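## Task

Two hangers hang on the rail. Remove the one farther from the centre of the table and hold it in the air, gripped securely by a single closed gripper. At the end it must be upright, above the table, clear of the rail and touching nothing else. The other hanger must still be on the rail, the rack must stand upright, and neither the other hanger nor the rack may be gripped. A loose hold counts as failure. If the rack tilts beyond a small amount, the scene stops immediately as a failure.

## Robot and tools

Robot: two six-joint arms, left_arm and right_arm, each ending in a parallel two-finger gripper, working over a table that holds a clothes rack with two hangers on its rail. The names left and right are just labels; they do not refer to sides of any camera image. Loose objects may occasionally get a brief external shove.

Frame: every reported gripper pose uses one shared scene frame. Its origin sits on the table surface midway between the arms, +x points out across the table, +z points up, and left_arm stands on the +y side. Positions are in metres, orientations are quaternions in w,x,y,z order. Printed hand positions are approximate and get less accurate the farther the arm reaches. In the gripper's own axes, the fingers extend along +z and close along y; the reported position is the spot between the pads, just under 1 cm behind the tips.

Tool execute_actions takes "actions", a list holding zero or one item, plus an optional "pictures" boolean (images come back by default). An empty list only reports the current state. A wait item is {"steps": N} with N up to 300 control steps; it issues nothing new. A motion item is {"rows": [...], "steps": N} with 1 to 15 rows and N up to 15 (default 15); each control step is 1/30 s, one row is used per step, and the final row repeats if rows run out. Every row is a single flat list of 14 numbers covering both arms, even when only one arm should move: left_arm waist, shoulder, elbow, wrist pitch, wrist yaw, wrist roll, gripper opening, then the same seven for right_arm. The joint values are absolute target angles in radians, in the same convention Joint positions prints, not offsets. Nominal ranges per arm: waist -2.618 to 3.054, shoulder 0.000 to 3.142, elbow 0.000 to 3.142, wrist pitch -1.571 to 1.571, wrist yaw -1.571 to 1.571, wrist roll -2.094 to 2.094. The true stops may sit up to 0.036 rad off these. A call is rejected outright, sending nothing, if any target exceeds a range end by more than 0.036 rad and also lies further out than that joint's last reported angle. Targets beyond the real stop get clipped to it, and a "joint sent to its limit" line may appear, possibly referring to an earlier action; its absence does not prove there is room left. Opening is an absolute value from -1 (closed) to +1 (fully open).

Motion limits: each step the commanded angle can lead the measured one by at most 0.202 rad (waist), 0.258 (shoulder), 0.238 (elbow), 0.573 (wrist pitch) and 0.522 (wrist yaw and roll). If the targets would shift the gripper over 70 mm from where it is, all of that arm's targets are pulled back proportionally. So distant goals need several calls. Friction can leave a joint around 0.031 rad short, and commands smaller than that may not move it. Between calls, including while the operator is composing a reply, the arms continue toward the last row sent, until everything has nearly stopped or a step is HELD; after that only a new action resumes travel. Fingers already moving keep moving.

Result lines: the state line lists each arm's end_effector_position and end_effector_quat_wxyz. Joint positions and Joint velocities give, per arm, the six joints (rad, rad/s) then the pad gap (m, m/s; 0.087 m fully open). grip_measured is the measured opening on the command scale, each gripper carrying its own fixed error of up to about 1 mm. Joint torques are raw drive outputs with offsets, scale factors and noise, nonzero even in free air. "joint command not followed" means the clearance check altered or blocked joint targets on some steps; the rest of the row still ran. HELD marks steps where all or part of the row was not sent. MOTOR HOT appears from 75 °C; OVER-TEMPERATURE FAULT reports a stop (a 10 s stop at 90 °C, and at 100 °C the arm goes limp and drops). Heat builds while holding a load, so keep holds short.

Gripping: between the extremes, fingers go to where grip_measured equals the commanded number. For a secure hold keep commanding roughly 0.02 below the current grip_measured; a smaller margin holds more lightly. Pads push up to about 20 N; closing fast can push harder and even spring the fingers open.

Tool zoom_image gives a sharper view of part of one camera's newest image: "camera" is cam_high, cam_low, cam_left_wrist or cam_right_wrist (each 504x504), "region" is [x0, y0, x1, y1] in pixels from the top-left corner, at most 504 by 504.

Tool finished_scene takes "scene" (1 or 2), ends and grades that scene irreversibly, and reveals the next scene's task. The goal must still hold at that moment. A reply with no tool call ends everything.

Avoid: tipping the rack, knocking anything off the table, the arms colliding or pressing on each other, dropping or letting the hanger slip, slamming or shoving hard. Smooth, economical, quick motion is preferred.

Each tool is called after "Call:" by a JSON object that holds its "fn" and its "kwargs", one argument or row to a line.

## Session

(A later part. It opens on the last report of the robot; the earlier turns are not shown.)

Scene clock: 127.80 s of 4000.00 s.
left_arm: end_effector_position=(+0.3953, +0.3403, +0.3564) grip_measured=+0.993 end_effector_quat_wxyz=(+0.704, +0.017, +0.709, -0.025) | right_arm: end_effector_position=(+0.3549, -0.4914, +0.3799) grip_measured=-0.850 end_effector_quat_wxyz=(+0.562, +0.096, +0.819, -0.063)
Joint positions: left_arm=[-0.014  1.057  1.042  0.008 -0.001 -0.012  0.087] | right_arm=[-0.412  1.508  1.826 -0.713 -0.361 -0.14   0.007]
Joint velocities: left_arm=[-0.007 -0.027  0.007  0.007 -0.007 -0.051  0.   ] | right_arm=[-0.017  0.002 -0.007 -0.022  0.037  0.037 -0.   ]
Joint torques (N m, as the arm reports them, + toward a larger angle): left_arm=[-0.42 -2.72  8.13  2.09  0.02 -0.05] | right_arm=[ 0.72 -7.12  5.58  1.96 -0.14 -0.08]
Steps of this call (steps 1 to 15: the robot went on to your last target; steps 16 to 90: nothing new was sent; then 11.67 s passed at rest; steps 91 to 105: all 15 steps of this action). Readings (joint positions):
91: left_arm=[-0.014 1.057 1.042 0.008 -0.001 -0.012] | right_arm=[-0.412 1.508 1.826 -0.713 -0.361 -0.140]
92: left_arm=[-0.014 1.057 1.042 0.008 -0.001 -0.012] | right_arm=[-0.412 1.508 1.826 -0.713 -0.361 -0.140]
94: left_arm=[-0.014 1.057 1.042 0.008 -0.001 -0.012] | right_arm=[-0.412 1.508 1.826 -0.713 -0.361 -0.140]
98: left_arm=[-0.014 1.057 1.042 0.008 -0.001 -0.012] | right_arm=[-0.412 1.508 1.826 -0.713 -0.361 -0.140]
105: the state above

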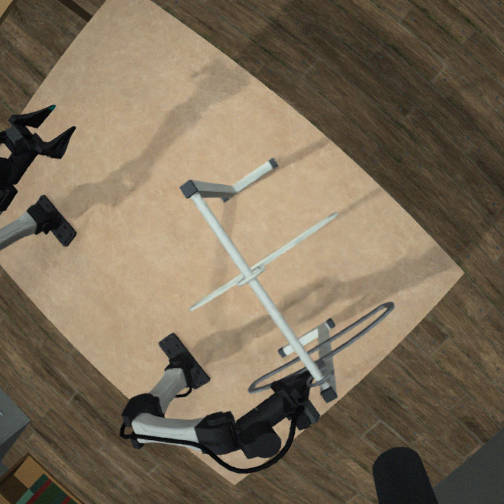

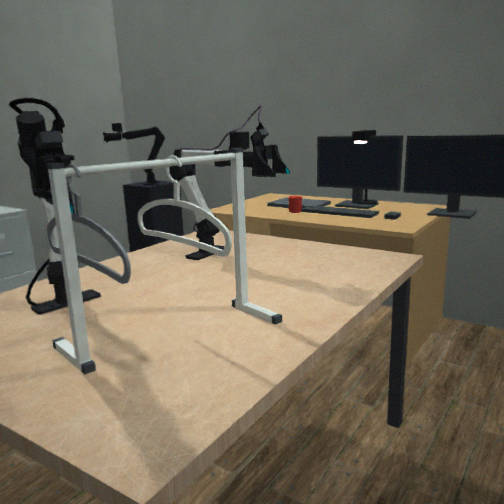

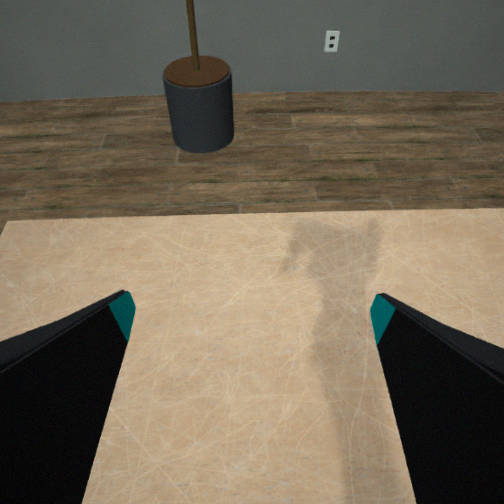

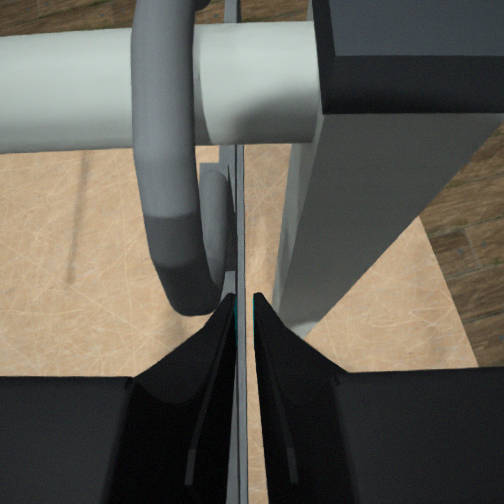

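Call:
{"fn": "execute_actions", "kwargs": {
  "actions": [
    {"rows":[[-0.014,1.057,1.042,0.008,0,-0.012,1,-0.4,1.49,1.811,-0.69,-0.365,-0.145,-0.75],[-0.014,1.057,1.042,0.008,0,-0.012,1,-0.4,1.49,1.811,-0.683,-0.365,-0.145,-0.62],[-0.014,1.057,1.042,0.008,0,-0.012,1,-0.4,1.49,1.811,-0.676,-0.365,-0.145,-0.5],[-0.014,1.057,1.042,0.008,0,-0.012,1,-0.4,1.488,1.805,-0.67,-0.365,-0.145,-0.4],[-0.014,1.057,1.042,0.008,0,-0.012,1,-0.4,1.484,1.795,-0.664,-0.365,-0.145,-0.32],[-0.014,1.057,1.042,0.008,0,-0.012,1,-0.4,1.48,1.784,-0.658,-0.365,-0.145,-0.3],[-0.014,1.057,1.042,0.008,0,-0.012,1,-0.4,1.476,1.773,-0.653,-0.365,-0.145,-0.3],[-0.014,1.057,1.042,0.008,0,-0.012,1,-0.4,1.472,1.762,-0.648,-0.365,-0.145,-0.3],[-0.014,1.057,1.042,0.008,0,-0.012,1,-0.4,1.468,1.751,-0.644,-0.365,-0.145,-0.3],[-0.014,1.057,1.042,0.008,0,-0.012,1,-0.4,1.464,1.74,-0.64,-0.365,-0.145,-0.3],[-0.014,1.057,1.042,0.008,0,-0.012,1,-0.4,1.46,1.73,-0.637,-0.365,-0.145,-0.3],[-0.014,1.057,1.042,0.008,0,-0.012,1,-0.4,1.456,1.72,-0.634,-0.365,-0.145,-0.3],[-0.014,1.057,1.042,0.008,0,-0.012,1,-0.4,1.453,1.712,-0.632,-0.365,-0.145,-0.3],[-0.014,1.057,1.042,0.008,0,-0.012,1,-0.4,1.45,1.706,-0.632,-0.365,-0.145,-0.3]],"steps":15}
  ],
  "pictures": false
}}

Call:
{"fn": "execute_actions", "kwargs": {
  "actions": [
    {"steps":12}
  ]
}}

Call:
{"fn": "zoom_image", "kwargs": {
  "camera": "cam_low",
  "region": [30, 150, 130, 240]
}}

Scene clock: 141.13 s of 4000.00 s.
left_arm: end_effector_position=(+0.3953, +0.3403, +0.3564) grip_measured=+0.993 end_effector_quat_wxyz=(+0.704, +0.017, +0.709, -0.025) | right_arm: end_effector_position=(+0.3540, -0.4886, +0.3657) grip_measured=-0.300 end_effector_quat_wxyz=(+0.561, +0.095, +0.820, -0.061)
Joint positions: left_arm=[-0.014  1.057  1.042  0.008 -0.001 -0.012  0.087] | right_arm=[-0.408  1.473  1.732 -0.658 -0.361 -0.14   0.031]
Joint velocities: left_arm=[ 0.007 -0.002  0.007 -0.022 -0.007 -0.066  0.001] | right_arm=[-0.032 -0.046 -0.164  0.022 -0.022  0.007 -0.001]
Joint torques (N m, as the arm reports them, + toward a larger angle): left_arm=[-0.4  -2.71  8.13  2.09  0.03 -0.05] | right_arm=[ 0.77 -7.06  5.63  2.02 -0.15 -0.08]
Steps of this call (steps 1 to 15: the robot went on to your last target; steps 16 to 90: nothing new was sent; then 9.83 s passed at rest; steps 91 to 105: all 15 steps of this action). Readings (joint positions):
91: left_arm=[-0.014 1.057 1.042 0.008 -0.001 -0.012] | right_arm=[-0.412 1.508 1.826 -0.713 -0.361 -0.140]
92: left_arm=[-0.014 1.057 1.042 0.008 -0.001 -0.012] | right_arm=[-0.411 1.508 1.826 -0.711 -0.361 -0.140]
94: left_arm=[-0.014 1.057 1.042 0.008 -0.001 -0.012] | right_arm=[-0.409 1.508 1.826 -0.704 -0.361 -0.140]
98: left_arm=[-0.014 1.057 1.042 0.008 -0.001 -0.012] | right_arm=[-0.408 1.497 1.802 -0.680 -0.361 -0.140]
105: the state above

Scene clock: 141.53 s of 4000.00 s.
left_arm: end_effector_position=(+0.3953, +0.3403, +0.3564) grip_measured=+0.993 end_effector_quat_wxyz=(+0.704, +0.017, +0.709, -0.025) | right_arm: end_effector_position=(+0.3547, -0.4891, +0.3647) grip_measured=-0.300 end_effector_quat_wxyz=(+0.562, +0.095, +0.820, -0.061)
Joint positions: left_arm=[-0.014  1.057  1.042  0.008 -0.001 -0.012  0.087] | right_arm=[-0.408  1.472  1.725 -0.649 -0.361 -0.14   0.031]
Joint velocities: left_arm=[ 0.002 -0.002 -0.002 -0.007  0.022 -0.022 -0.   ] | right_arm=[-0.012  0.017  0.012 -0.007 -0.037  0.051  0.001]
Joint torques (N m, as the arm reports them, + toward a larger angle): left_arm=[-0.43 -2.71  8.08  2.09  0.02 -0.05] | right_arm=[ 0.78 -7.28  5.51  1.94 -0.14 -0.08]
Steps of this call (steps 1 to 12: the robot went on to your last target). Readings (joint positions):
1: left_arm=[-0.014 1.057 1.042 0.008 -0.001 -0.012] | right_arm=[-0.408 1.472 1.728 -0.658 -0.361 -0.140]
2: left_arm=[-0.014 1.057 1.042 0.008 -0.001 -0.012] | right_arm=[-0.408 1.472 1.726 -0.657 -0.361 -0.140]
4: left_arm=[-0.014 1.057 1.042 0.008 -0.001 -0.012] | right_arm=[-0.408 1.472 1.725 -0.656 -0.361 -0.140]
8: left_arm=[-0.014 1.057 1.042 0.008 -0.001 -0.012] | right_arm=[-0.408 1.472 1.725 -0.651 -0.361 -0.140]
12: the state above

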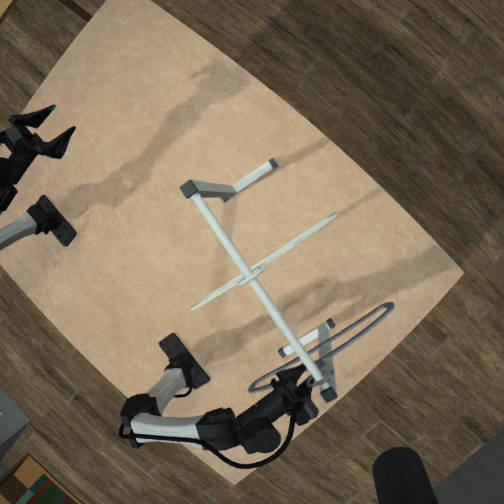

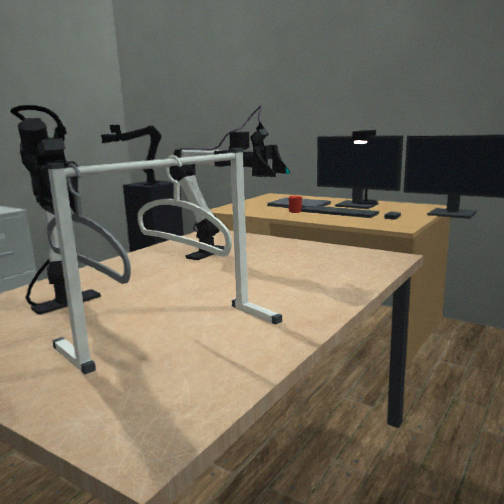

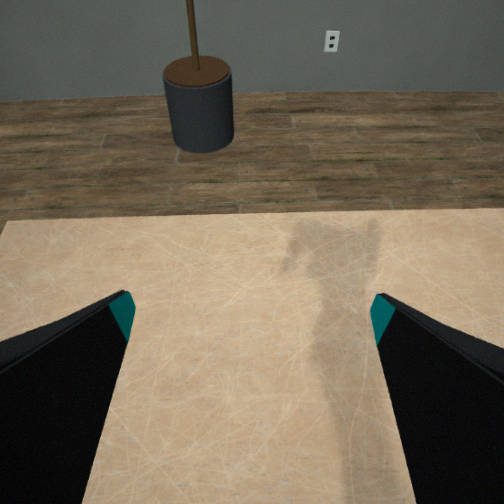

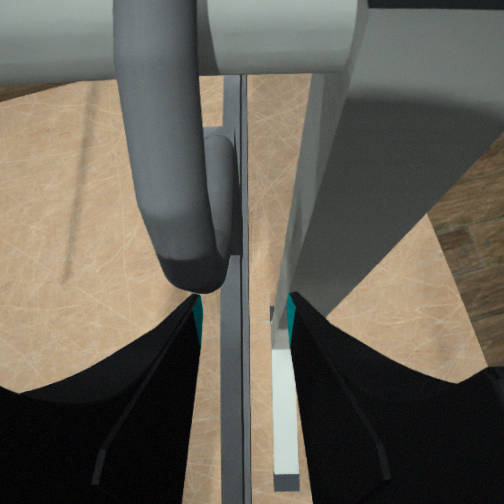

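Region (30, 150, 130, 240) of cam_low's 504x504 image, scaled by 5.040, with more detail than that image has; it fills the top 454 rows of this view, and the rest is white.

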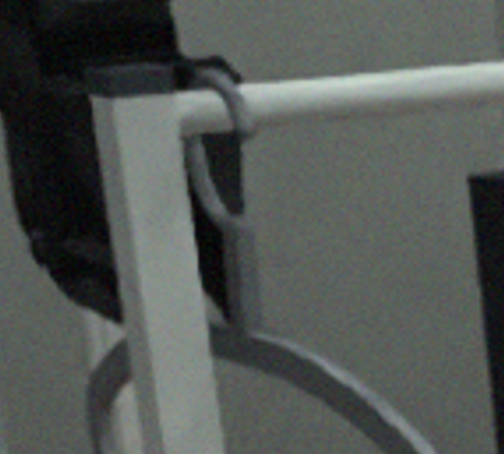

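Call:
{"fn": "execute_actions", "kwargs": {
  "actions": [
    {"rows":[[-0.014,1.057,1.042,0.008,0,-0.012,1,-0.4,1.45,1.706,-0.632,-0.365,-0.145,-0.38],[-0.014,1.057,1.042,0.008,0,-0.012,1,-0.4,1.45,1.706,-0.632,-0.365,-0.145,-0.46],[-0.014,1.057,1.042,0.008,0,-0.012,1,-0.4,1.45,1.706,-0.632,-0.365,-0.145,-0.54],[-0.014,1.057,1.042,0.008,0,-0.012,1,-0.4,1.45,1.706,-0.632,-0.365,-0.145,-0.61],[-0.014,1.057,1.042,0.008,0,-0.012,1,-0.4,1.45,1.706,-0.632,-0.365,-0.145,-0.67],[-0.014,1.057,1.042,0.008,0,-0.012,1,-0.4,1.45,1.706,-0.632,-0.365,-0.145,-0.72],[-0.014,1.057,1.042,0.008,0,-0.012,1,-0.4,1.45,1.706,-0.632,-0.365,-0.145,-0.75],[-0.014,1.057,1.042,0.008,0,-0.012,1,-0.4,1.45,1.706,-0.632,-0.365,-0.145,-0.78],[-0.014,1.057,1.042,0.008,0,-0.012,1,-0.4,1.45,1.706,-0.632,-0.365,-0.145,-0.8],[-0.014,1.057,1.042,0.008,0,-0.012,1,-0.4,1.45,1.706,-0.632,-0.365,-0.145,-0.82],[-0.014,1.057,1.042,0.008,0,-0.012,1,-0.4,1.45,1.706,-0.632,-0.365,-0.145,-0.84],[-0.014,1.057,1.042,0.008,0,-0.012,1,-0.4,1.45,1.706,-0.632,-0.365,-0.145,-0.85]],"steps":15}
  ]
}}

Scene clock: 146.07 s of 4000.00 s.
left_arm: end_effector_position=(+0.3953, +0.3403, +0.3564) grip_measured=+0.993 end_effector_quat_wxyz=(+0.704, +0.017, +0.709, -0.025) | right_arm: end_effector_position=(+0.3552, -0.4885, +0.3651) grip_measured=-0.845 end_effector_quat_wxyz=(+0.562, +0.093, +0.819, -0.061)
Joint positions: left_arm=[-0.014  1.057  1.042  0.008 -0.001 -0.012  0.087] | right_arm=[-0.407  1.472  1.725 -0.648 -0.363 -0.142  0.007]
Joint velocities: left_arm=[ 0.007 -0.017 -0.002  0.066 -0.051  0.022  0.001] | right_arm=[ 0.007 -0.007 -0.007 -0.051  0.037 -0.022 -0.002]
Joint torques (N m, as the arm reports them, + toward a larger angle): left_arm=[-0.42 -2.73  8.12  2.08  0.03 -0.06] | right_arm=[ 0.71 -7.33  5.61  1.99 -0.13 -0.07]
Steps of this call (steps 1 to 15: the robot went on to your last target; steps 16 to 90: nothing new was sent; then 1.03 s passed at rest; steps 91 to 105: all 15 steps of this action). Readings (joint positions):
91: left_arm=[-0.014 1.057 1.042 0.008 -0.001 -0.012] | right_arm=[-0.408 1.472 1.725 -0.648 -0.361 -0.140]
92: left_arm=[-0.014 1.057 1.042 0.008 -0.001 -0.012] | right_arm=[-0.408 1.472 1.725 -0.648 -0.361 -0.140]
94: left_arm=[-0.014 1.057 1.042 0.008 -0.001 -0.012] | right_arm=[-0.408 1.472 1.725 -0.648 -0.361 -0.140]
98: left_arm=[-0.014 1.057 1.042 0.008 -0.001 -0.012] | right_arm=[-0.408 1.472 1.725 -0.648 -0.361 -0.140]
105: the state above

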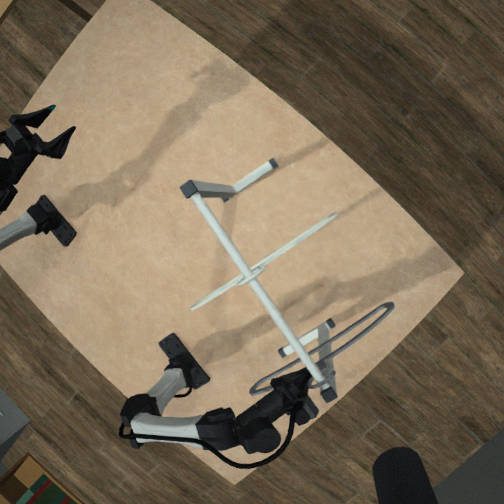

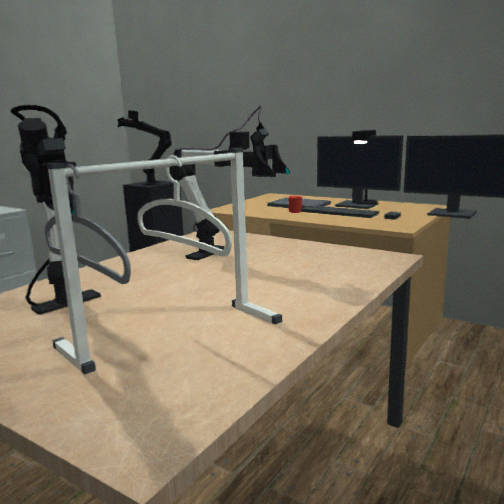

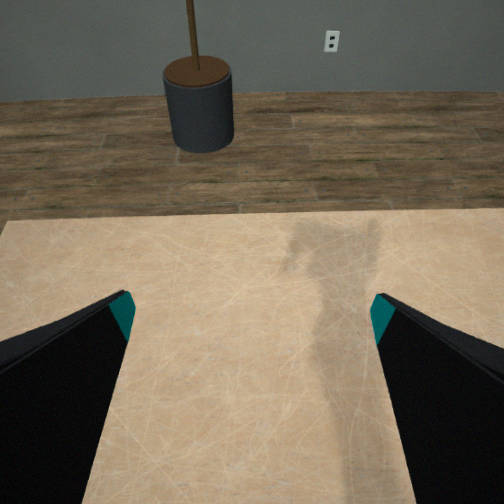

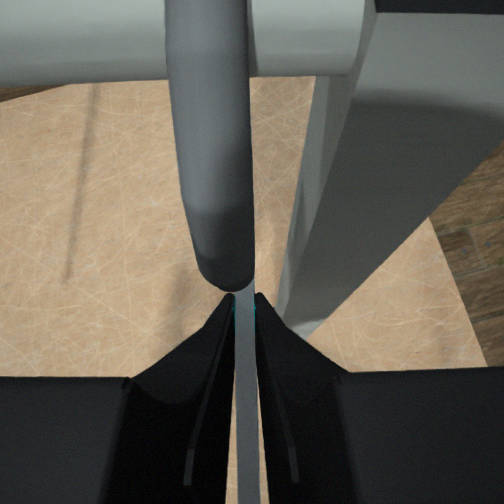

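Call:
{"fn": "execute_actions", "kwargs": {
  "actions": [
    {"rows":[[-0.014,1.057,1.042,0.008,0,-0.012,1,-0.4,1.45,1.706,-0.632,-0.365,-0.145,-0.86],[-0.014,1.057,1.042,0.008,0,-0.012,1,-0.4,1.45,1.706,-0.632,-0.365,-0.145,-0.87],[-0.014,1.057,1.042,0.008,0,-0.012,1,-0.4,1.45,1.706,-0.632,-0.365,-0.145,-0.88]],"steps":10}
  ],
  "pictures": false
}}

Call:
{"fn": "zoom_image", "kwargs": {
  "camera": "cam_low",
  "region": [30, 150, 130, 240]
}}

Scene clock: 148.73 s of 4000.00 s.
left_arm: end_effector_position=(+0.3953, +0.3403, +0.3564) grip_measured=+0.993 end_effector_quat_wxyz=(+0.704, +0.017, +0.709, -0.025) | right_arm: end_effector_position=(+0.3552, -0.4885, +0.3651) grip_measured=-0.847 end_effector_quat_wxyz=(+0.562, +0.093, +0.819, -0.061)
Joint positions: left_arm=[-0.014  1.057  1.042  0.008 -0.001 -0.012  0.087] | right_arm=[-0.407  1.472  1.725 -0.648 -0.363 -0.142  0.007]
Joint velocities: left_arm=[-0.027 -0.002 -0.012  0.051 -0.051 -0.037 -0.001] | right_arm=[-0.002 -0.002 -0.002 -0.022  0.022 -0.051  0.001]
Joint torques (N m, as the arm reports them, + toward a larger angle): left_arm=[-0.39 -2.72  8.11  2.08  0.02 -0.05] | right_arm=[ 0.7  -7.26  5.5   1.95 -0.12 -0.07]
Steps of this call (steps 1 to 15: the robot went on to your last target; steps 16 to 70: nothing new was sent; steps 71 to 80: all 10 steps of this action). Readings (joint positions):
71: left_arm=[-0.014 1.057 1.042 0.008 -0.001 -0.012] | right_arm=[-0.407 1.472 1.725 -0.648 -0.363 -0.142]
72: left_arm=[-0.014 1.057 1.042 0.008 -0.001 -0.012] | right_arm=[-0.407 1.472 1.725 -0.648 -0.363 -0.142]
74: left_arm=[-0.014 1.057 1.042 0.008 -0.001 -0.012] | right_arm=[-0.407 1.472 1.725 -0.648 -0.363 -0.142]
78: left_arm=[-0.014 1.057 1.042 0.008 -0.001 -0.012] | right_arm=[-0.407 1.472 1.725 -0.648 -0.363 -0.142]
80: the state above

Region (30, 150, 130, 240) of cam_low's 504x504 image, scaled by 5.040, with more detail than that image has; it fills the top 454 rows of this view, and the rest is white.

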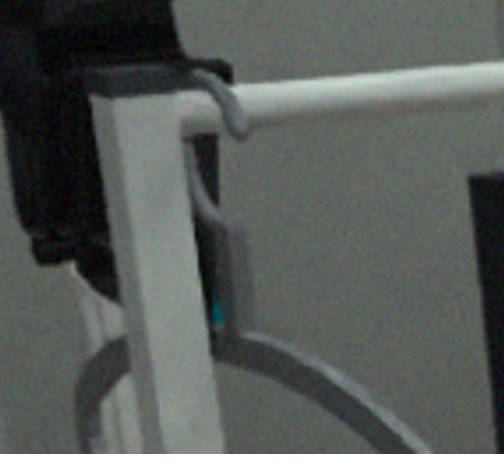

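Call:
{"fn": "execute_actions", "kwargs": {
  "actions": [
    {"rows":[[-0.014,1.057,1.042,0.008,0,-0.012,1,-0.4,1.45,1.706,-0.625,-0.365,-0.145,-0.8],[-0.014,1.057,1.042,0.008,0,-0.012,1,-0.4,1.45,1.706,-0.62,-0.365,-0.145,-0.72],[-0.014,1.057,1.042,0.008,0,-0.012,1,-0.4,1.45,1.706,-0.615,-0.365,-0.145,-0.65],[-0.014,1.057,1.042,0.008,0,-0.012,1,-0.4,1.448,1.698,-0.61,-0.365,-0.145,-0.62],[-0.014,1.057,1.042,0.008,0,-0.012,1,-0.4,1.445,1.69,-0.606,-0.365,-0.145,-0.62],[-0.014,1.057,1.042,0.008,0,-0.012,1,-0.4,1.442,1.682,-0.603,-0.365,-0.145,-0.62],[-0.014,1.057,1.042,0.008,0,-0.012,1,-0.4,1.44,1.674,-0.6,-0.365,-0.145,-0.62],[-0.014,1.057,1.042,0.008,0,-0.012,1,-0.4,1.438,1.666,-0.598,-0.365,-0.145,-0.62],[-0.014,1.057,1.042,0.008,0,-0.012,1,-0.4,1.435,1.657,-0.598,-0.365,-0.145,-0.62]],"steps":15}
  ],
  "pictures": false
}}

Call:
{"fn": "execute_actions", "kwargs": {
  "actions": [
    {"rows":[[-0.014,1.057,1.042,0.008,0,-0.012,1,-0.4,1.435,1.657,-0.598,-0.365,-0.145,-0.62],[-0.014,1.057,1.042,0.008,0,-0.012,1,-0.4,1.435,1.657,-0.598,-0.365,-0.145,-0.62],[-0.014,1.057,1.042,0.008,0,-0.012,1,-0.4,1.435,1.657,-0.598,-0.365,-0.145,-0.62],[-0.014,1.057,1.042,0.008,0,-0.012,1,-0.4,1.435,1.657,-0.598,-0.365,-0.145,-0.67],[-0.014,1.057,1.042,0.008,0,-0.012,1,-0.4,1.435,1.657,-0.598,-0.365,-0.145,-0.72],[-0.014,1.057,1.042,0.008,0,-0.012,1,-0.4,1.435,1.657,-0.598,-0.365,-0.145,-0.76],[-0.014,1.057,1.042,0.008,0,-0.012,1,-0.4,1.435,1.657,-0.598,-0.365,-0.145,-0.79],[-0.014,1.057,1.042,0.008,0,-0.012,1,-0.4,1.435,1.657,-0.598,-0.365,-0.145,-0.81],[-0.014,1.057,1.042,0.008,0,-0.012,1,-0.4,1.435,1.657,-0.598,-0.365,-0.145,-0.83],[-0.014,1.057,1.042,0.008,0,-0.012,1,-0.4,1.435,1.657,-0.598,-0.365,-0.145,-0.845],[-0.014,1.057,1.042,0.008,0,-0.012,1,-0.4,1.435,1.657,-0.598,-0.365,-0.145,-0.86],[-0.014,1.057,1.042,0.008,0,-0.012,1,-0.4,1.435,1.657,-0.598,-0.365,-0.145,-0.87],[-0.014,1.057,1.042,0.008,0,-0.012,1,-0.4,1.435,1.657,-0.598,-0.365,-0.145,-0.88]],"steps":15}
  ]
}}

Call:
{"fn": "zoom_image", "kwargs": {
  "camera": "cam_low",
  "region": [30, 150, 130, 240]
}}

Scene clock: 160.13 s of 4000.00 s.
left_arm: end_effector_position=(+0.3953, +0.3403, +0.3564) grip_measured=+0.993 end_effector_quat_wxyz=(+0.704, +0.017, +0.709, -0.025) | right_arm: end_effector_position=(+0.3540, -0.4877, +0.3572) grip_measured=-0.620 end_effector_quat_wxyz=(+0.562, +0.093, +0.820, -0.060)
Joint positions: left_arm=[-0.014  1.057  1.042  0.008 -0.001 -0.012  0.087] | right_arm=[-0.407  1.454  1.676 -0.619 -0.363 -0.142  0.017]
Joint velocities: left_arm=[ 0.012  0.002 -0.007 -0.022 -0.007 -0.051  0.   ] | right_arm=[-0.017  0.002  0.007  0.081 -0.007  0.066 -0.001]
Joint torques (N m, as the arm reports them, + toward a larger angle): left_arm=[-0.4  -2.74  8.1   2.09  0.02 -0.06] | right_arm=[ 0.69 -7.03  5.69  2.01 -0.12 -0.06]
Steps of this call (steps 1 to 15: the robot went on to your last target; steps 16 to 90: nothing new was sent; then 7.90 s passed at rest; steps 91 to 105: all 15 steps of this action). Readings (joint positions):
91: left_arm=[-0.014 1.057 1.042 0.008 -0.001 -0.012] | right_arm=[-0.407 1.472 1.725 -0.647 -0.363 -0.142]
92: left_arm=[-0.014 1.057 1.042 0.008 -0.001 -0.012] | right_arm=[-0.407 1.472 1.725 -0.646 -0.363 -0.142]
94: left_arm=[-0.014 1.057 1.042 0.008 -0.001 -0.012] | right_arm=[-0.407 1.472 1.725 -0.640 -0.363 -0.142]
98: left_arm=[-0.014 1.057 1.042 0.008 -0.001 -0.012] | right_arm=[-0.407 1.461 1.701 -0.624 -0.363 -0.142]
105: the state above

Scene clock: 160.63 s of 4000.00 s.
left_arm: end_effector_position=(+0.3953, +0.3403, +0.3564) grip_measured=+0.993 end_effector_quat_wxyz=(+0.704, +0.017, +0.709, -0.025) | right_arm: end_effector_position=(+0.3545, -0.4878, +0.3581) grip_measured=-0.847 end_effector_quat_wxyz=(+0.563, +0.092, +0.819, -0.061)
Joint positions: left_arm=[-0.014  1.057  1.042  0.008 -0.001 -0.012  0.087] | right_arm=[-0.407  1.454  1.676 -0.615 -0.364 -0.142  0.007]
Joint velocities: left_arm=[-0.007 -0.007 -0.007  0.051 -0.066  0.007 -0.   ] | right_arm=[-0.002 -0.027 -0.007  0.022  0.051 -0.037  0.001]
Joint torques (N m, as the arm reports them, + toward a larger angle): left_arm=[-0.43 -2.73  8.17  2.09  0.01 -0.06] | right_arm=[ 0.7  -6.99  5.59  1.96 -0.11 -0.06]
Steps of this call (steps 1 to 15: all 15 steps of this action). Readings (joint positions):
1: left_arm=[-0.014 1.057 1.042 0.008 -0.001 -0.012] | right_arm=[-0.407 1.454 1.676 -0.618 -0.363 -0.142]
2: left_arm=[-0.014 1.057 1.042 0.008 -0.001 -0.012] | right_arm=[-0.407 1.454 1.676 -0.618 -0.363 -0.142]
4: left_arm=[-0.014 1.057 1.042 0.008 -0.001 -0.012] | right_arm=[-0.407 1.454 1.676 -0.616 -0.363 -0.142]
8: left_arm=[-0.014 1.057 1.042 0.008 -0.001 -0.012] | right_arm=[-0.407 1.454 1.676 -0.615 -0.363 -0.142]
15: the state above

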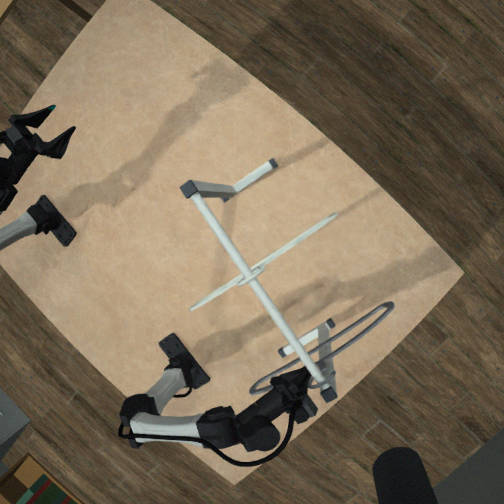

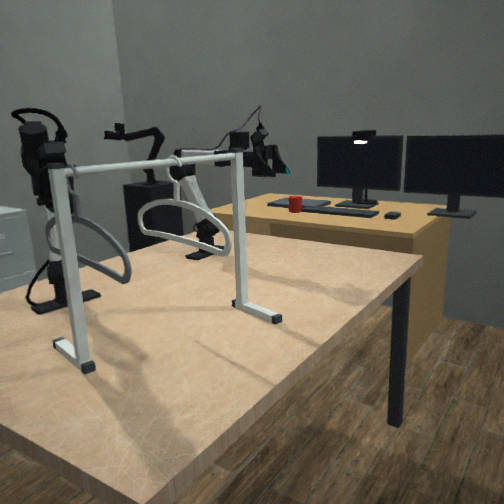

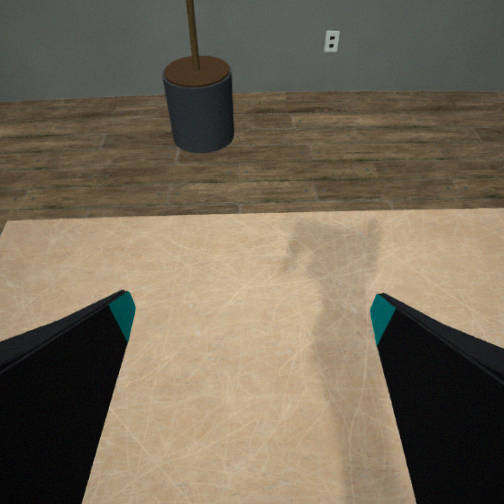

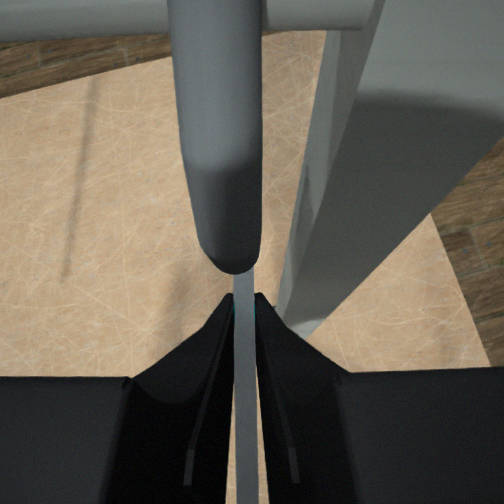

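Region (30, 150, 130, 240) of cam_low's 504x504 image, scaled by 5.040, with more detail than that image has; it fills the top 454 rows of this view, and the rest is white.

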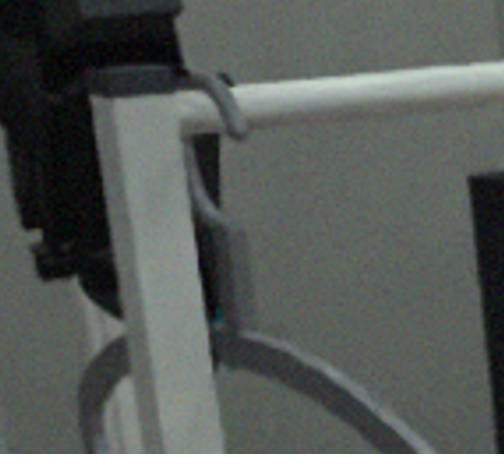

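Call:
{"fn": "execute_actions", "kwargs": {
  "actions": [
    {"rows":[[-0.014,1.057,1.042,0.008,0,-0.012,1,-0.4,1.46,1.69,-0.625,-0.365,-0.145,-0.88],[-0.014,1.057,1.042,0.008,0,-0.012,1,-0.4,1.466,1.702,-0.637,-0.365,-0.145,-0.88],[-0.014,1.057,1.042,0.008,0,-0.012,1,-0.4,1.471,1.716,-0.647,-0.365,-0.145,-0.88],[-0.014,1.057,1.042,0.008,0,-0.012,1,-0.4,1.476,1.73,-0.657,-0.365,-0.145,-0.88],[-0.014,1.057,1.042,0.008,0,-0.012,1,-0.4,1.481,1.745,-0.667,-0.365,-0.145,-0.88],[-0.014,1.057,1.042,0.008,0,-0.012,1,-0.4,1.486,1.76,-0.677,-0.365,-0.145,-0.88],[-0.014,1.057,1.042,0.008,0,-0.012,1,-0.4,1.491,1.775,-0.687,-0.365,-0.145,-0.88],[-0.014,1.057,1.042,0.008,0,-0.012,1,-0.4,1.496,1.79,-0.697,-0.365,-0.145,-0.88],[-0.014,1.057,1.042,0.008,0,-0.012,1,-0.4,1.501,1.805,-0.707,-0.365,-0.145,-0.88],[-0.014,1.057,1.042,0.008,0,-0.012,1,-0.4,1.506,1.82,-0.717,-0.365,-0.145,-0.88],[-0.014,1.057,1.042,0.008,0,-0.012,1,-0.4,1.511,1.835,-0.727,-0.365,-0.145,-0.88],[-0.014,1.057,1.042,0.008,0,-0.012,1,-0.4,1.516,1.85,-0.736,-0.365,-0.145,-0.88],[-0.014,1.057,1.042,0.008,0,-0.012,1,-0.4,1.52,1.862,-0.743,-0.365,-0.145,-0.88],[-0.014,1.057,1.042,0.008,0,-0.012,1,-0.4,1.523,1.871,-0.748,-0.365,-0.145,-0.88],[-0.014,1.057,1.042,0.008,0,-0.012,1,-0.4,1.525,1.876,-0.75,-0.365,-0.145,-0.88]],"steps":15}
  ],
  "pictures": false
}}

Call:
{"fn": "execute_actions", "kwargs": {
  "actions": [
    {"steps":12}
  ]
}}

Call:
{"fn": "zoom_image", "kwargs": {
  "camera": "cam_low",
  "region": [20, 140, 140, 290]
}}

Scene clock: 175.93 s of 4000.00 s.
left_arm: end_effector_position=(+0.3953, +0.3403, +0.3564) grip_measured=+0.993 end_effector_quat_wxyz=(+0.704, +0.017, +0.709, -0.025) | right_arm: end_effector_position=(+0.3541, -0.4875, +0.3851) grip_measured=-0.847 end_effector_quat_wxyz=(+0.565, +0.092, +0.818, -0.062)
Joint positions: left_arm=[-0.014  1.057  1.042  0.008 -0.001 -0.012  0.087] | right_arm=[-0.407  1.504  1.839 -0.723 -0.364 -0.142  0.007]
Joint velocities: left_arm=[ 0.007  0.017 -0.002 -0.051  0.051  0.051  0.002] | right_arm=[ 0.012  0.066  0.271 -0.095  0.007 -0.022 -0.   ]
Joint torques (N m, as the arm reports them, + toward a larger angle): left_arm=[-0.4  -2.75  8.08  2.08  0.02 -0.05] | right_arm=[ 0.69 -4.56  7.84  1.78 -0.12 -0.06]
Steps of this call (steps 1 to 15: the robot went on to your last target; steps 16 to 90: nothing new was sent; then 11.80 s passed at rest; steps 91 to 105: all 15 steps of this action). Readings (joint positions):
91: left_arm=[-0.014 1.057 1.042 0.008 -0.001 -0.012] | right_arm=[-0.407 1.454 1.676 -0.615 -0.364 -0.142]
92: left_arm=[-0.014 1.057 1.042 0.008 -0.001 -0.012] | right_arm=[-0.407 1.454 1.676 -0.615 -0.364 -0.142]
94: left_arm=[-0.014 1.057 1.042 0.008 -0.001 -0.012] | right_arm=[-0.407 1.456 1.687 -0.628 -0.364 -0.142]
98: left_arm=[-0.014 1.057 1.042 0.008 -0.001 -0.012] | right_arm=[-0.407 1.474 1.739 -0.667 -0.364 -0.142]
105: the state above

Scene clock: 176.33 s of 4000.00 s.
left_arm: end_effector_position=(+0.3953, +0.3403, +0.3564) grip_measured=+0.993 end_effector_quat_wxyz=(+0.704, +0.017, +0.709, -0.025) | right_arm: end_effector_position=(+0.3514, -0.4857, +0.3844) grip_measured=-0.847 end_effector_quat_wxyz=(+0.559, +0.094, +0.822, -0.059)
Joint positions: left_arm=[-0.014  1.057  1.042  0.008 -0.001 -0.012  0.087] | right_arm=[-0.407  1.506  1.853 -0.752 -0.364 -0.142  0.007]
Joint velocities: left_arm=[ 0.002  0.007  0.012  0.022 -0.007 -0.095 -0.   ] | right_arm=[-0.012 -0.012 -0.012 -0.037 -0.007  0.022 -0.001]
Joint torques (N m, as the arm reports them, + toward a larger angle): left_arm=[-0.42 -2.7   8.12  2.08  0.02 -0.05] | right_arm=[ 0.69 -4.47  7.92  1.84 -0.11 -0.06]
Steps of this call (steps 1 to 12: the robot went on to your last target). Readings (joint positions):
1: left_arm=[-0.014 1.057 1.042 0.008 -0.001 -0.012] | right_arm=[-0.407 1.505 1.846 -0.728 -0.364 -0.142]
2: left_arm=[-0.014 1.057 1.042 0.008 -0.001 -0.012] | right_arm=[-0.407 1.506 1.850 -0.731 -0.364 -0.142]
4: left_arm=[-0.014 1.057 1.042 0.008 -0.001 -0.012] | right_arm=[-0.407 1.506 1.853 -0.737 -0.364 -0.142]
8: left_arm=[-0.014 1.057 1.042 0.008 -0.001 -0.012] | right_arm=[-0.407 1.506 1.853 -0.748 -0.364 -0.142]
12: the state above

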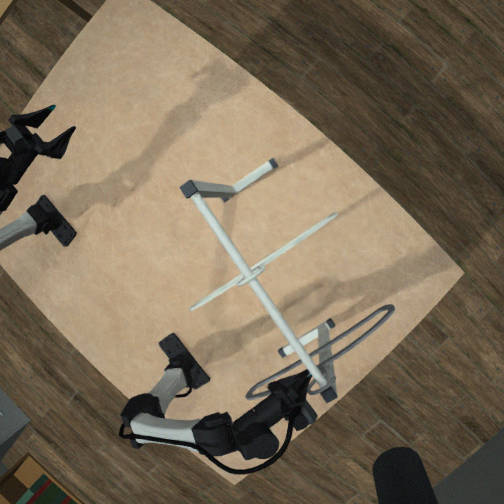

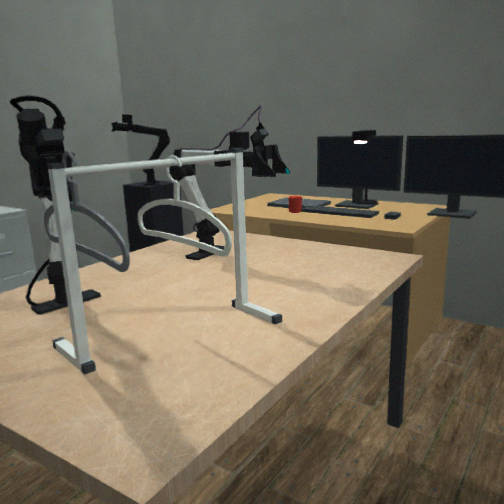

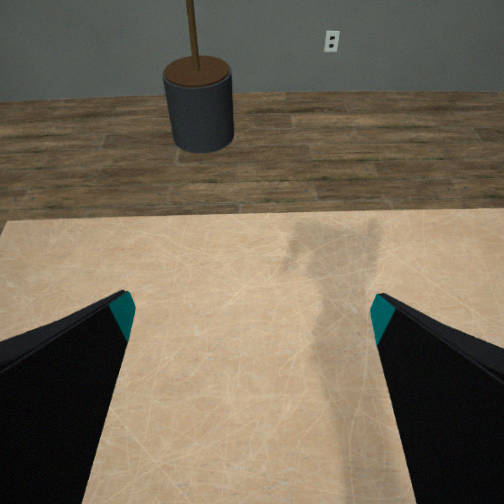

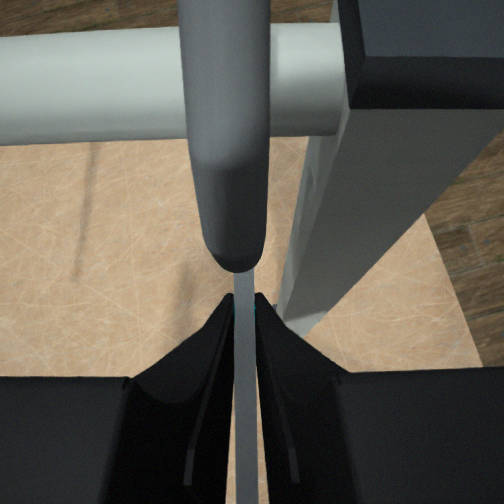

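Region (20, 140, 140, 290) of cam_low's 504x504 image, scaled by 3.360, with more detail than that image has; it fills the left 403 columns of this view, and the rest is white.

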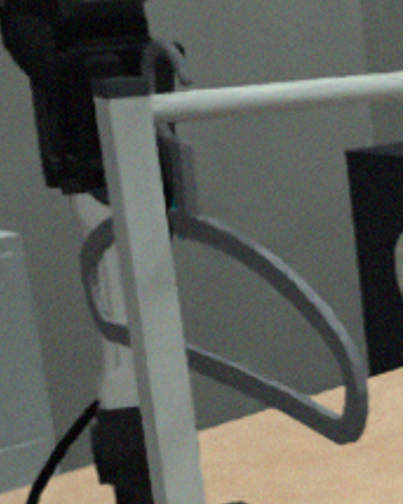

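Call:
{"fn": "execute_actions", "kwargs": {
  "actions": [
    {"rows":[[-0.014,1.057,1.042,0.008,0,-0.012,1,-0.4,1.53,1.885,-0.757,-0.365,-0.145,-0.88],[-0.014,1.057,1.042,0.008,0,-0.012,1,-0.4,1.535,1.895,-0.764,-0.365,-0.145,-0.88],[-0.014,1.057,1.042,0.008,0,-0.012,1,-0.4,1.539,1.905,-0.771,-0.365,-0.145,-0.88],[-0.014,1.057,1.042,0.008,0,-0.012,1,-0.4,1.542,1.915,-0.778,-0.365,-0.145,-0.88],[-0.014,1.057,1.042,0.008,0,-0.012,1,-0.4,1.542,1.925,-0.785,-0.365,-0.145,-0.88]],"steps":12}
  ]
}}

Call:
{"fn": "zoom_image", "kwargs": {
  "camera": "cam_low",
  "region": [20, 140, 140, 290]
}}

Scene clock: 218.03 s of 4000.00 s.
left_arm: end_effector_position=(+0.3953, +0.3403, +0.3564) grip_measured=+0.993 end_effector_quat_wxyz=(+0.704, +0.017, +0.709, -0.025) | right_arm: end_effector_position=(+0.3527, -0.4866, +0.3883) grip_measured=-0.847 end_effector_quat_wxyz=(+0.557, +0.095, +0.823, -0.057)
Joint positions: left_arm=[-0.014  1.057  1.042  0.008 -0.001 -0.012  0.087] | right_arm=[-0.407  1.529  1.9   -0.783 -0.364 -0.142  0.007]
Joint velocities: left_arm=[ 0.017  0.007 -0.002  0.037  0.022  0.022 -0.001] | right_arm=[-0.017 -0.002  0.002 -0.081  0.007 -0.007  0.   ]
Joint torques (N m, as the arm reports them, + toward a larger angle): left_arm=[-0.4  -2.72  8.14  2.09  0.02 -0.05] | right_arm=[ 0.69 -4.92  8.02  1.87 -0.13 -0.06]
Steps of this call (steps 1 to 30: the robot went on to your last target; steps 31 to 100: nothing new was sent; then 37.97 s passed at rest; steps 101 to 112: all 12 steps of this action). Readings (joint positions):
101: left_arm=[-0.014 1.057 1.042 0.008 -0.001 -0.012] | right_arm=[-0.407 1.506 1.853 -0.755 -0.364 -0.142]
102: left_arm=[-0.014 1.057 1.042 0.008 -0.001 -0.012] | right_arm=[-0.407 1.508 1.857 -0.759 -0.364 -0.142]
104: left_arm=[-0.014 1.057 1.042 0.008 -0.001 -0.012] | right_arm=[-0.407 1.518 1.874 -0.768 -0.364 -0.142]
108: left_arm=[-0.014 1.057 1.042 0.008 -0.001 -0.012] | right_arm=[-0.407 1.529 1.897 -0.778 -0.364 -0.142]
112: the state above

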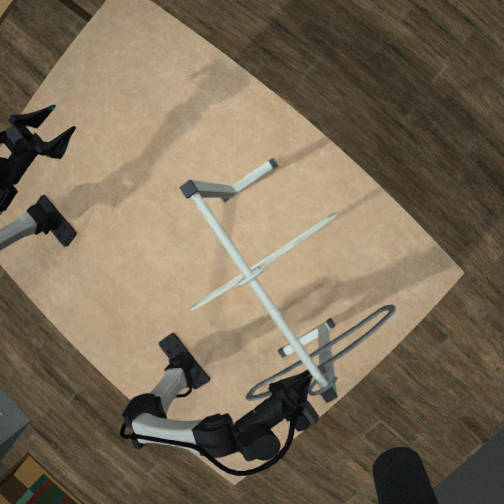

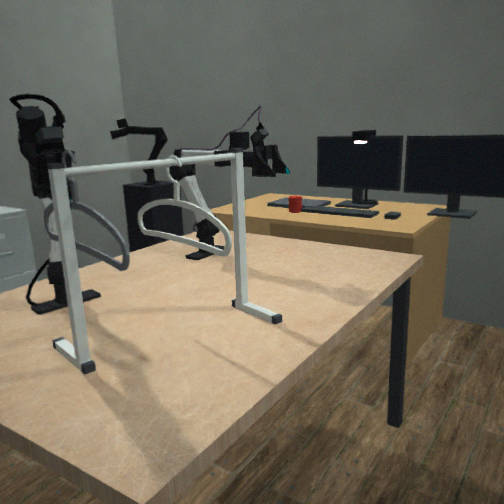

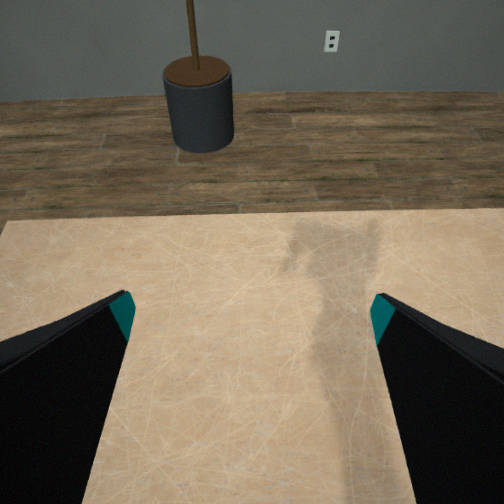

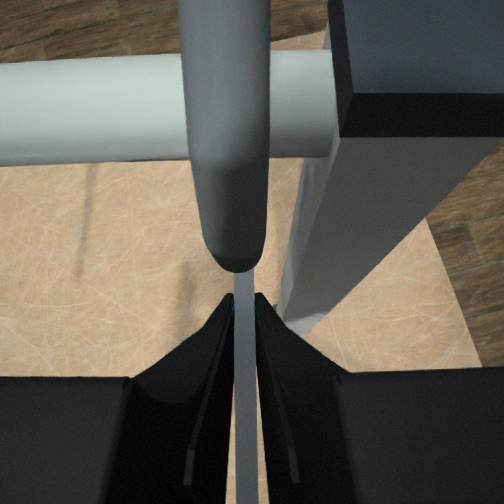

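Region (20, 140, 140, 290) of cam_low's 504x504 image, scaled by 3.360, with more detail than that image has; it fills the left 403 columns of this view, and the rest is white.

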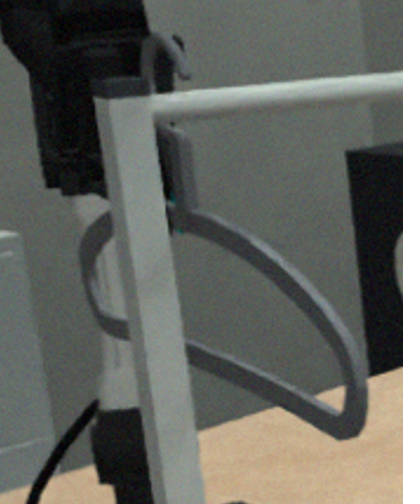

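Call:
{"fn": "execute_actions", "kwargs": {
  "actions": [
    {"rows":[[-0.014,1.057,1.042,0.008,0,-0.012,1,-0.4,1.515,1.905,-0.785,-0.365,-0.145,-0.88],[-0.014,1.057,1.042,0.008,0,-0.012,1,-0.4,1.503,1.89,-0.787,-0.365,-0.145,-0.88],[-0.014,1.057,1.042,0.008,0,-0.012,1,-0.4,1.49,1.878,-0.789,-0.365,-0.145,-0.88],[-0.014,1.057,1.042,0.008,0,-0.012,1,-0.4,1.477,1.867,-0.791,-0.365,-0.145,-0.88],[-0.014,1.057,1.042,0.008,0,-0.012,1,-0.4,1.464,1.856,-0.793,-0.365,-0.145,-0.88],[-0.014,1.057,1.042,0.008,0,-0.012,1,-0.4,1.451,1.845,-0.795,-0.365,-0.145,-0.88],[-0.014,1.057,1.042,0.008,0,-0.012,1,-0.4,1.438,1.834,-0.797,-0.365,-0.145,-0.88],[-0.014,1.057,1.042,0.008,0,-0.012,1,-0.4,1.425,1.823,-0.799,-0.365,-0.145,-0.88],[-0.014,1.057,1.042,0.008,0,-0.012,1,-0.4,1.412,1.812,-0.801,-0.365,-0.145,-0.88],[-0.014,1.057,1.042,0.008,0,-0.012,1,-0.4,1.399,1.801,-0.803,-0.365,-0.145,-0.88],[-0.014,1.057,1.042,0.008,0,-0.012,1,-0.4,1.386,1.79,-0.805,-0.365,-0.145,-0.88],[-0.014,1.057,1.042,0.008,0,-0.012,1,-0.4,1.373,1.779,-0.807,-0.365,-0.145,-0.88],[-0.014,1.057,1.042,0.008,0,-0.012,1,-0.4,1.36,1.768,-0.81,-0.365,-0.145,-0.88],[-0.014,1.057,1.042,0.008,0,-0.012,1,-0.4,1.347,1.757,-0.813,-0.365,-0.145,-0.88],[-0.014,1.057,1.042,0.008,0,-0.012,1,-0.4,1.334,1.746,-0.816,-0.365,-0.145,-0.88]],"steps":15}
  ]
}}

Scene clock: 225.97 s of 4000.00 s.
left_arm: end_effector_position=(+0.3953, +0.3403, +0.3564) grip_measured=+0.993 end_effector_quat_wxyz=(+0.704, +0.017, +0.709, -0.025) | right_arm: end_effector_position=(+0.3170, -0.4616, +0.3913) grip_measured=-0.847 end_effector_quat_wxyz=(+0.559, +0.094, +0.822, -0.059)
Joint positions: left_arm=[-0.014  1.057  1.042  0.008 -0.001 -0.012  0.087] | right_arm=[-0.407  1.377  1.78  -0.809 -0.364 -0.142  0.007]
Joint velocities: left_arm=[-0.022  0.002 -0.012  0.007 -0.051 -0.022 -0.001] | right_arm=[ 0.002 -0.388 -0.295 -0.081 -0.007  0.066 -0.001]
Joint torques (N m, as the arm reports them, + toward a larger angle): left_arm=[-0.42 -2.73  8.14  2.08  0.02 -0.05] | right_arm=[ 0.69 -5.77  5.13  1.8  -0.11 -0.07]
Steps of this call (steps 1 to 15: the robot went on to your last target; steps 16 to 90: nothing new was sent; then 4.43 s passed at rest; steps 91 to 105: all 15 steps of this action). Readings (joint positions):
91: left_arm=[-0.014 1.057 1.042 0.008 -0.001 -0.012] | right_arm=[-0.407 1.529 1.900 -0.789 -0.364 -0.142]
92: left_arm=[-0.014 1.057 1.042 0.008 -0.001 -0.012] | right_arm=[-0.407 1.529 1.900 -0.789 -0.364 -0.142]
94: left_arm=[-0.014 1.057 1.042 0.008 -0.001 -0.012] | right_arm=[-0.407 1.523 1.894 -0.789 -0.364 -0.142]
98: left_arm=[-0.014 1.057 1.042 0.008 -0.001 -0.012] | right_arm=[-0.407 1.479 1.851 -0.797 -0.364 -0.142]
105: the state above

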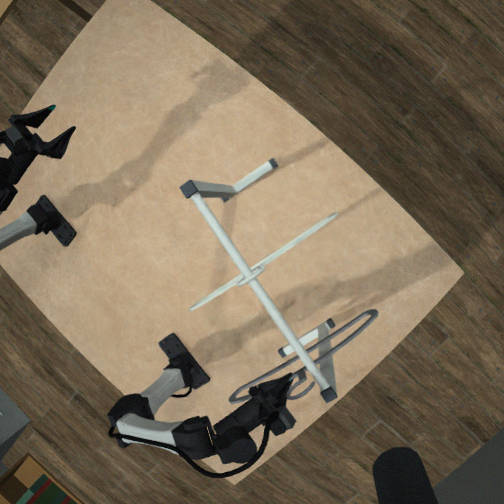

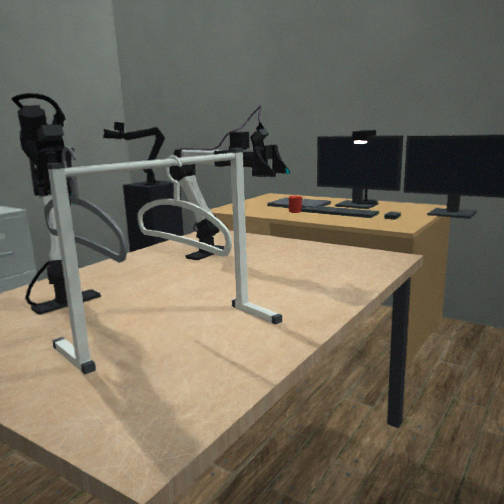

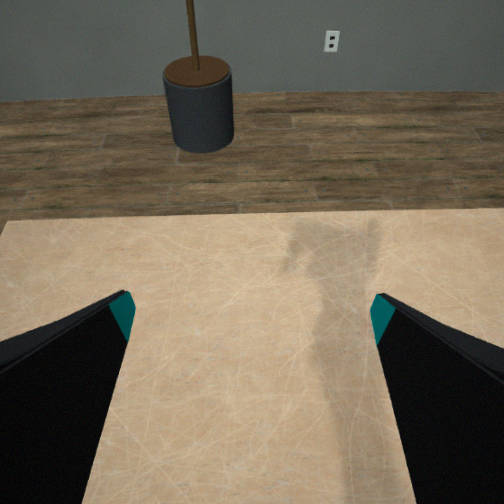

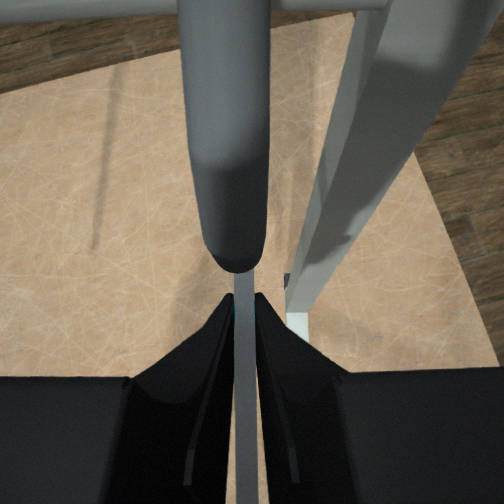

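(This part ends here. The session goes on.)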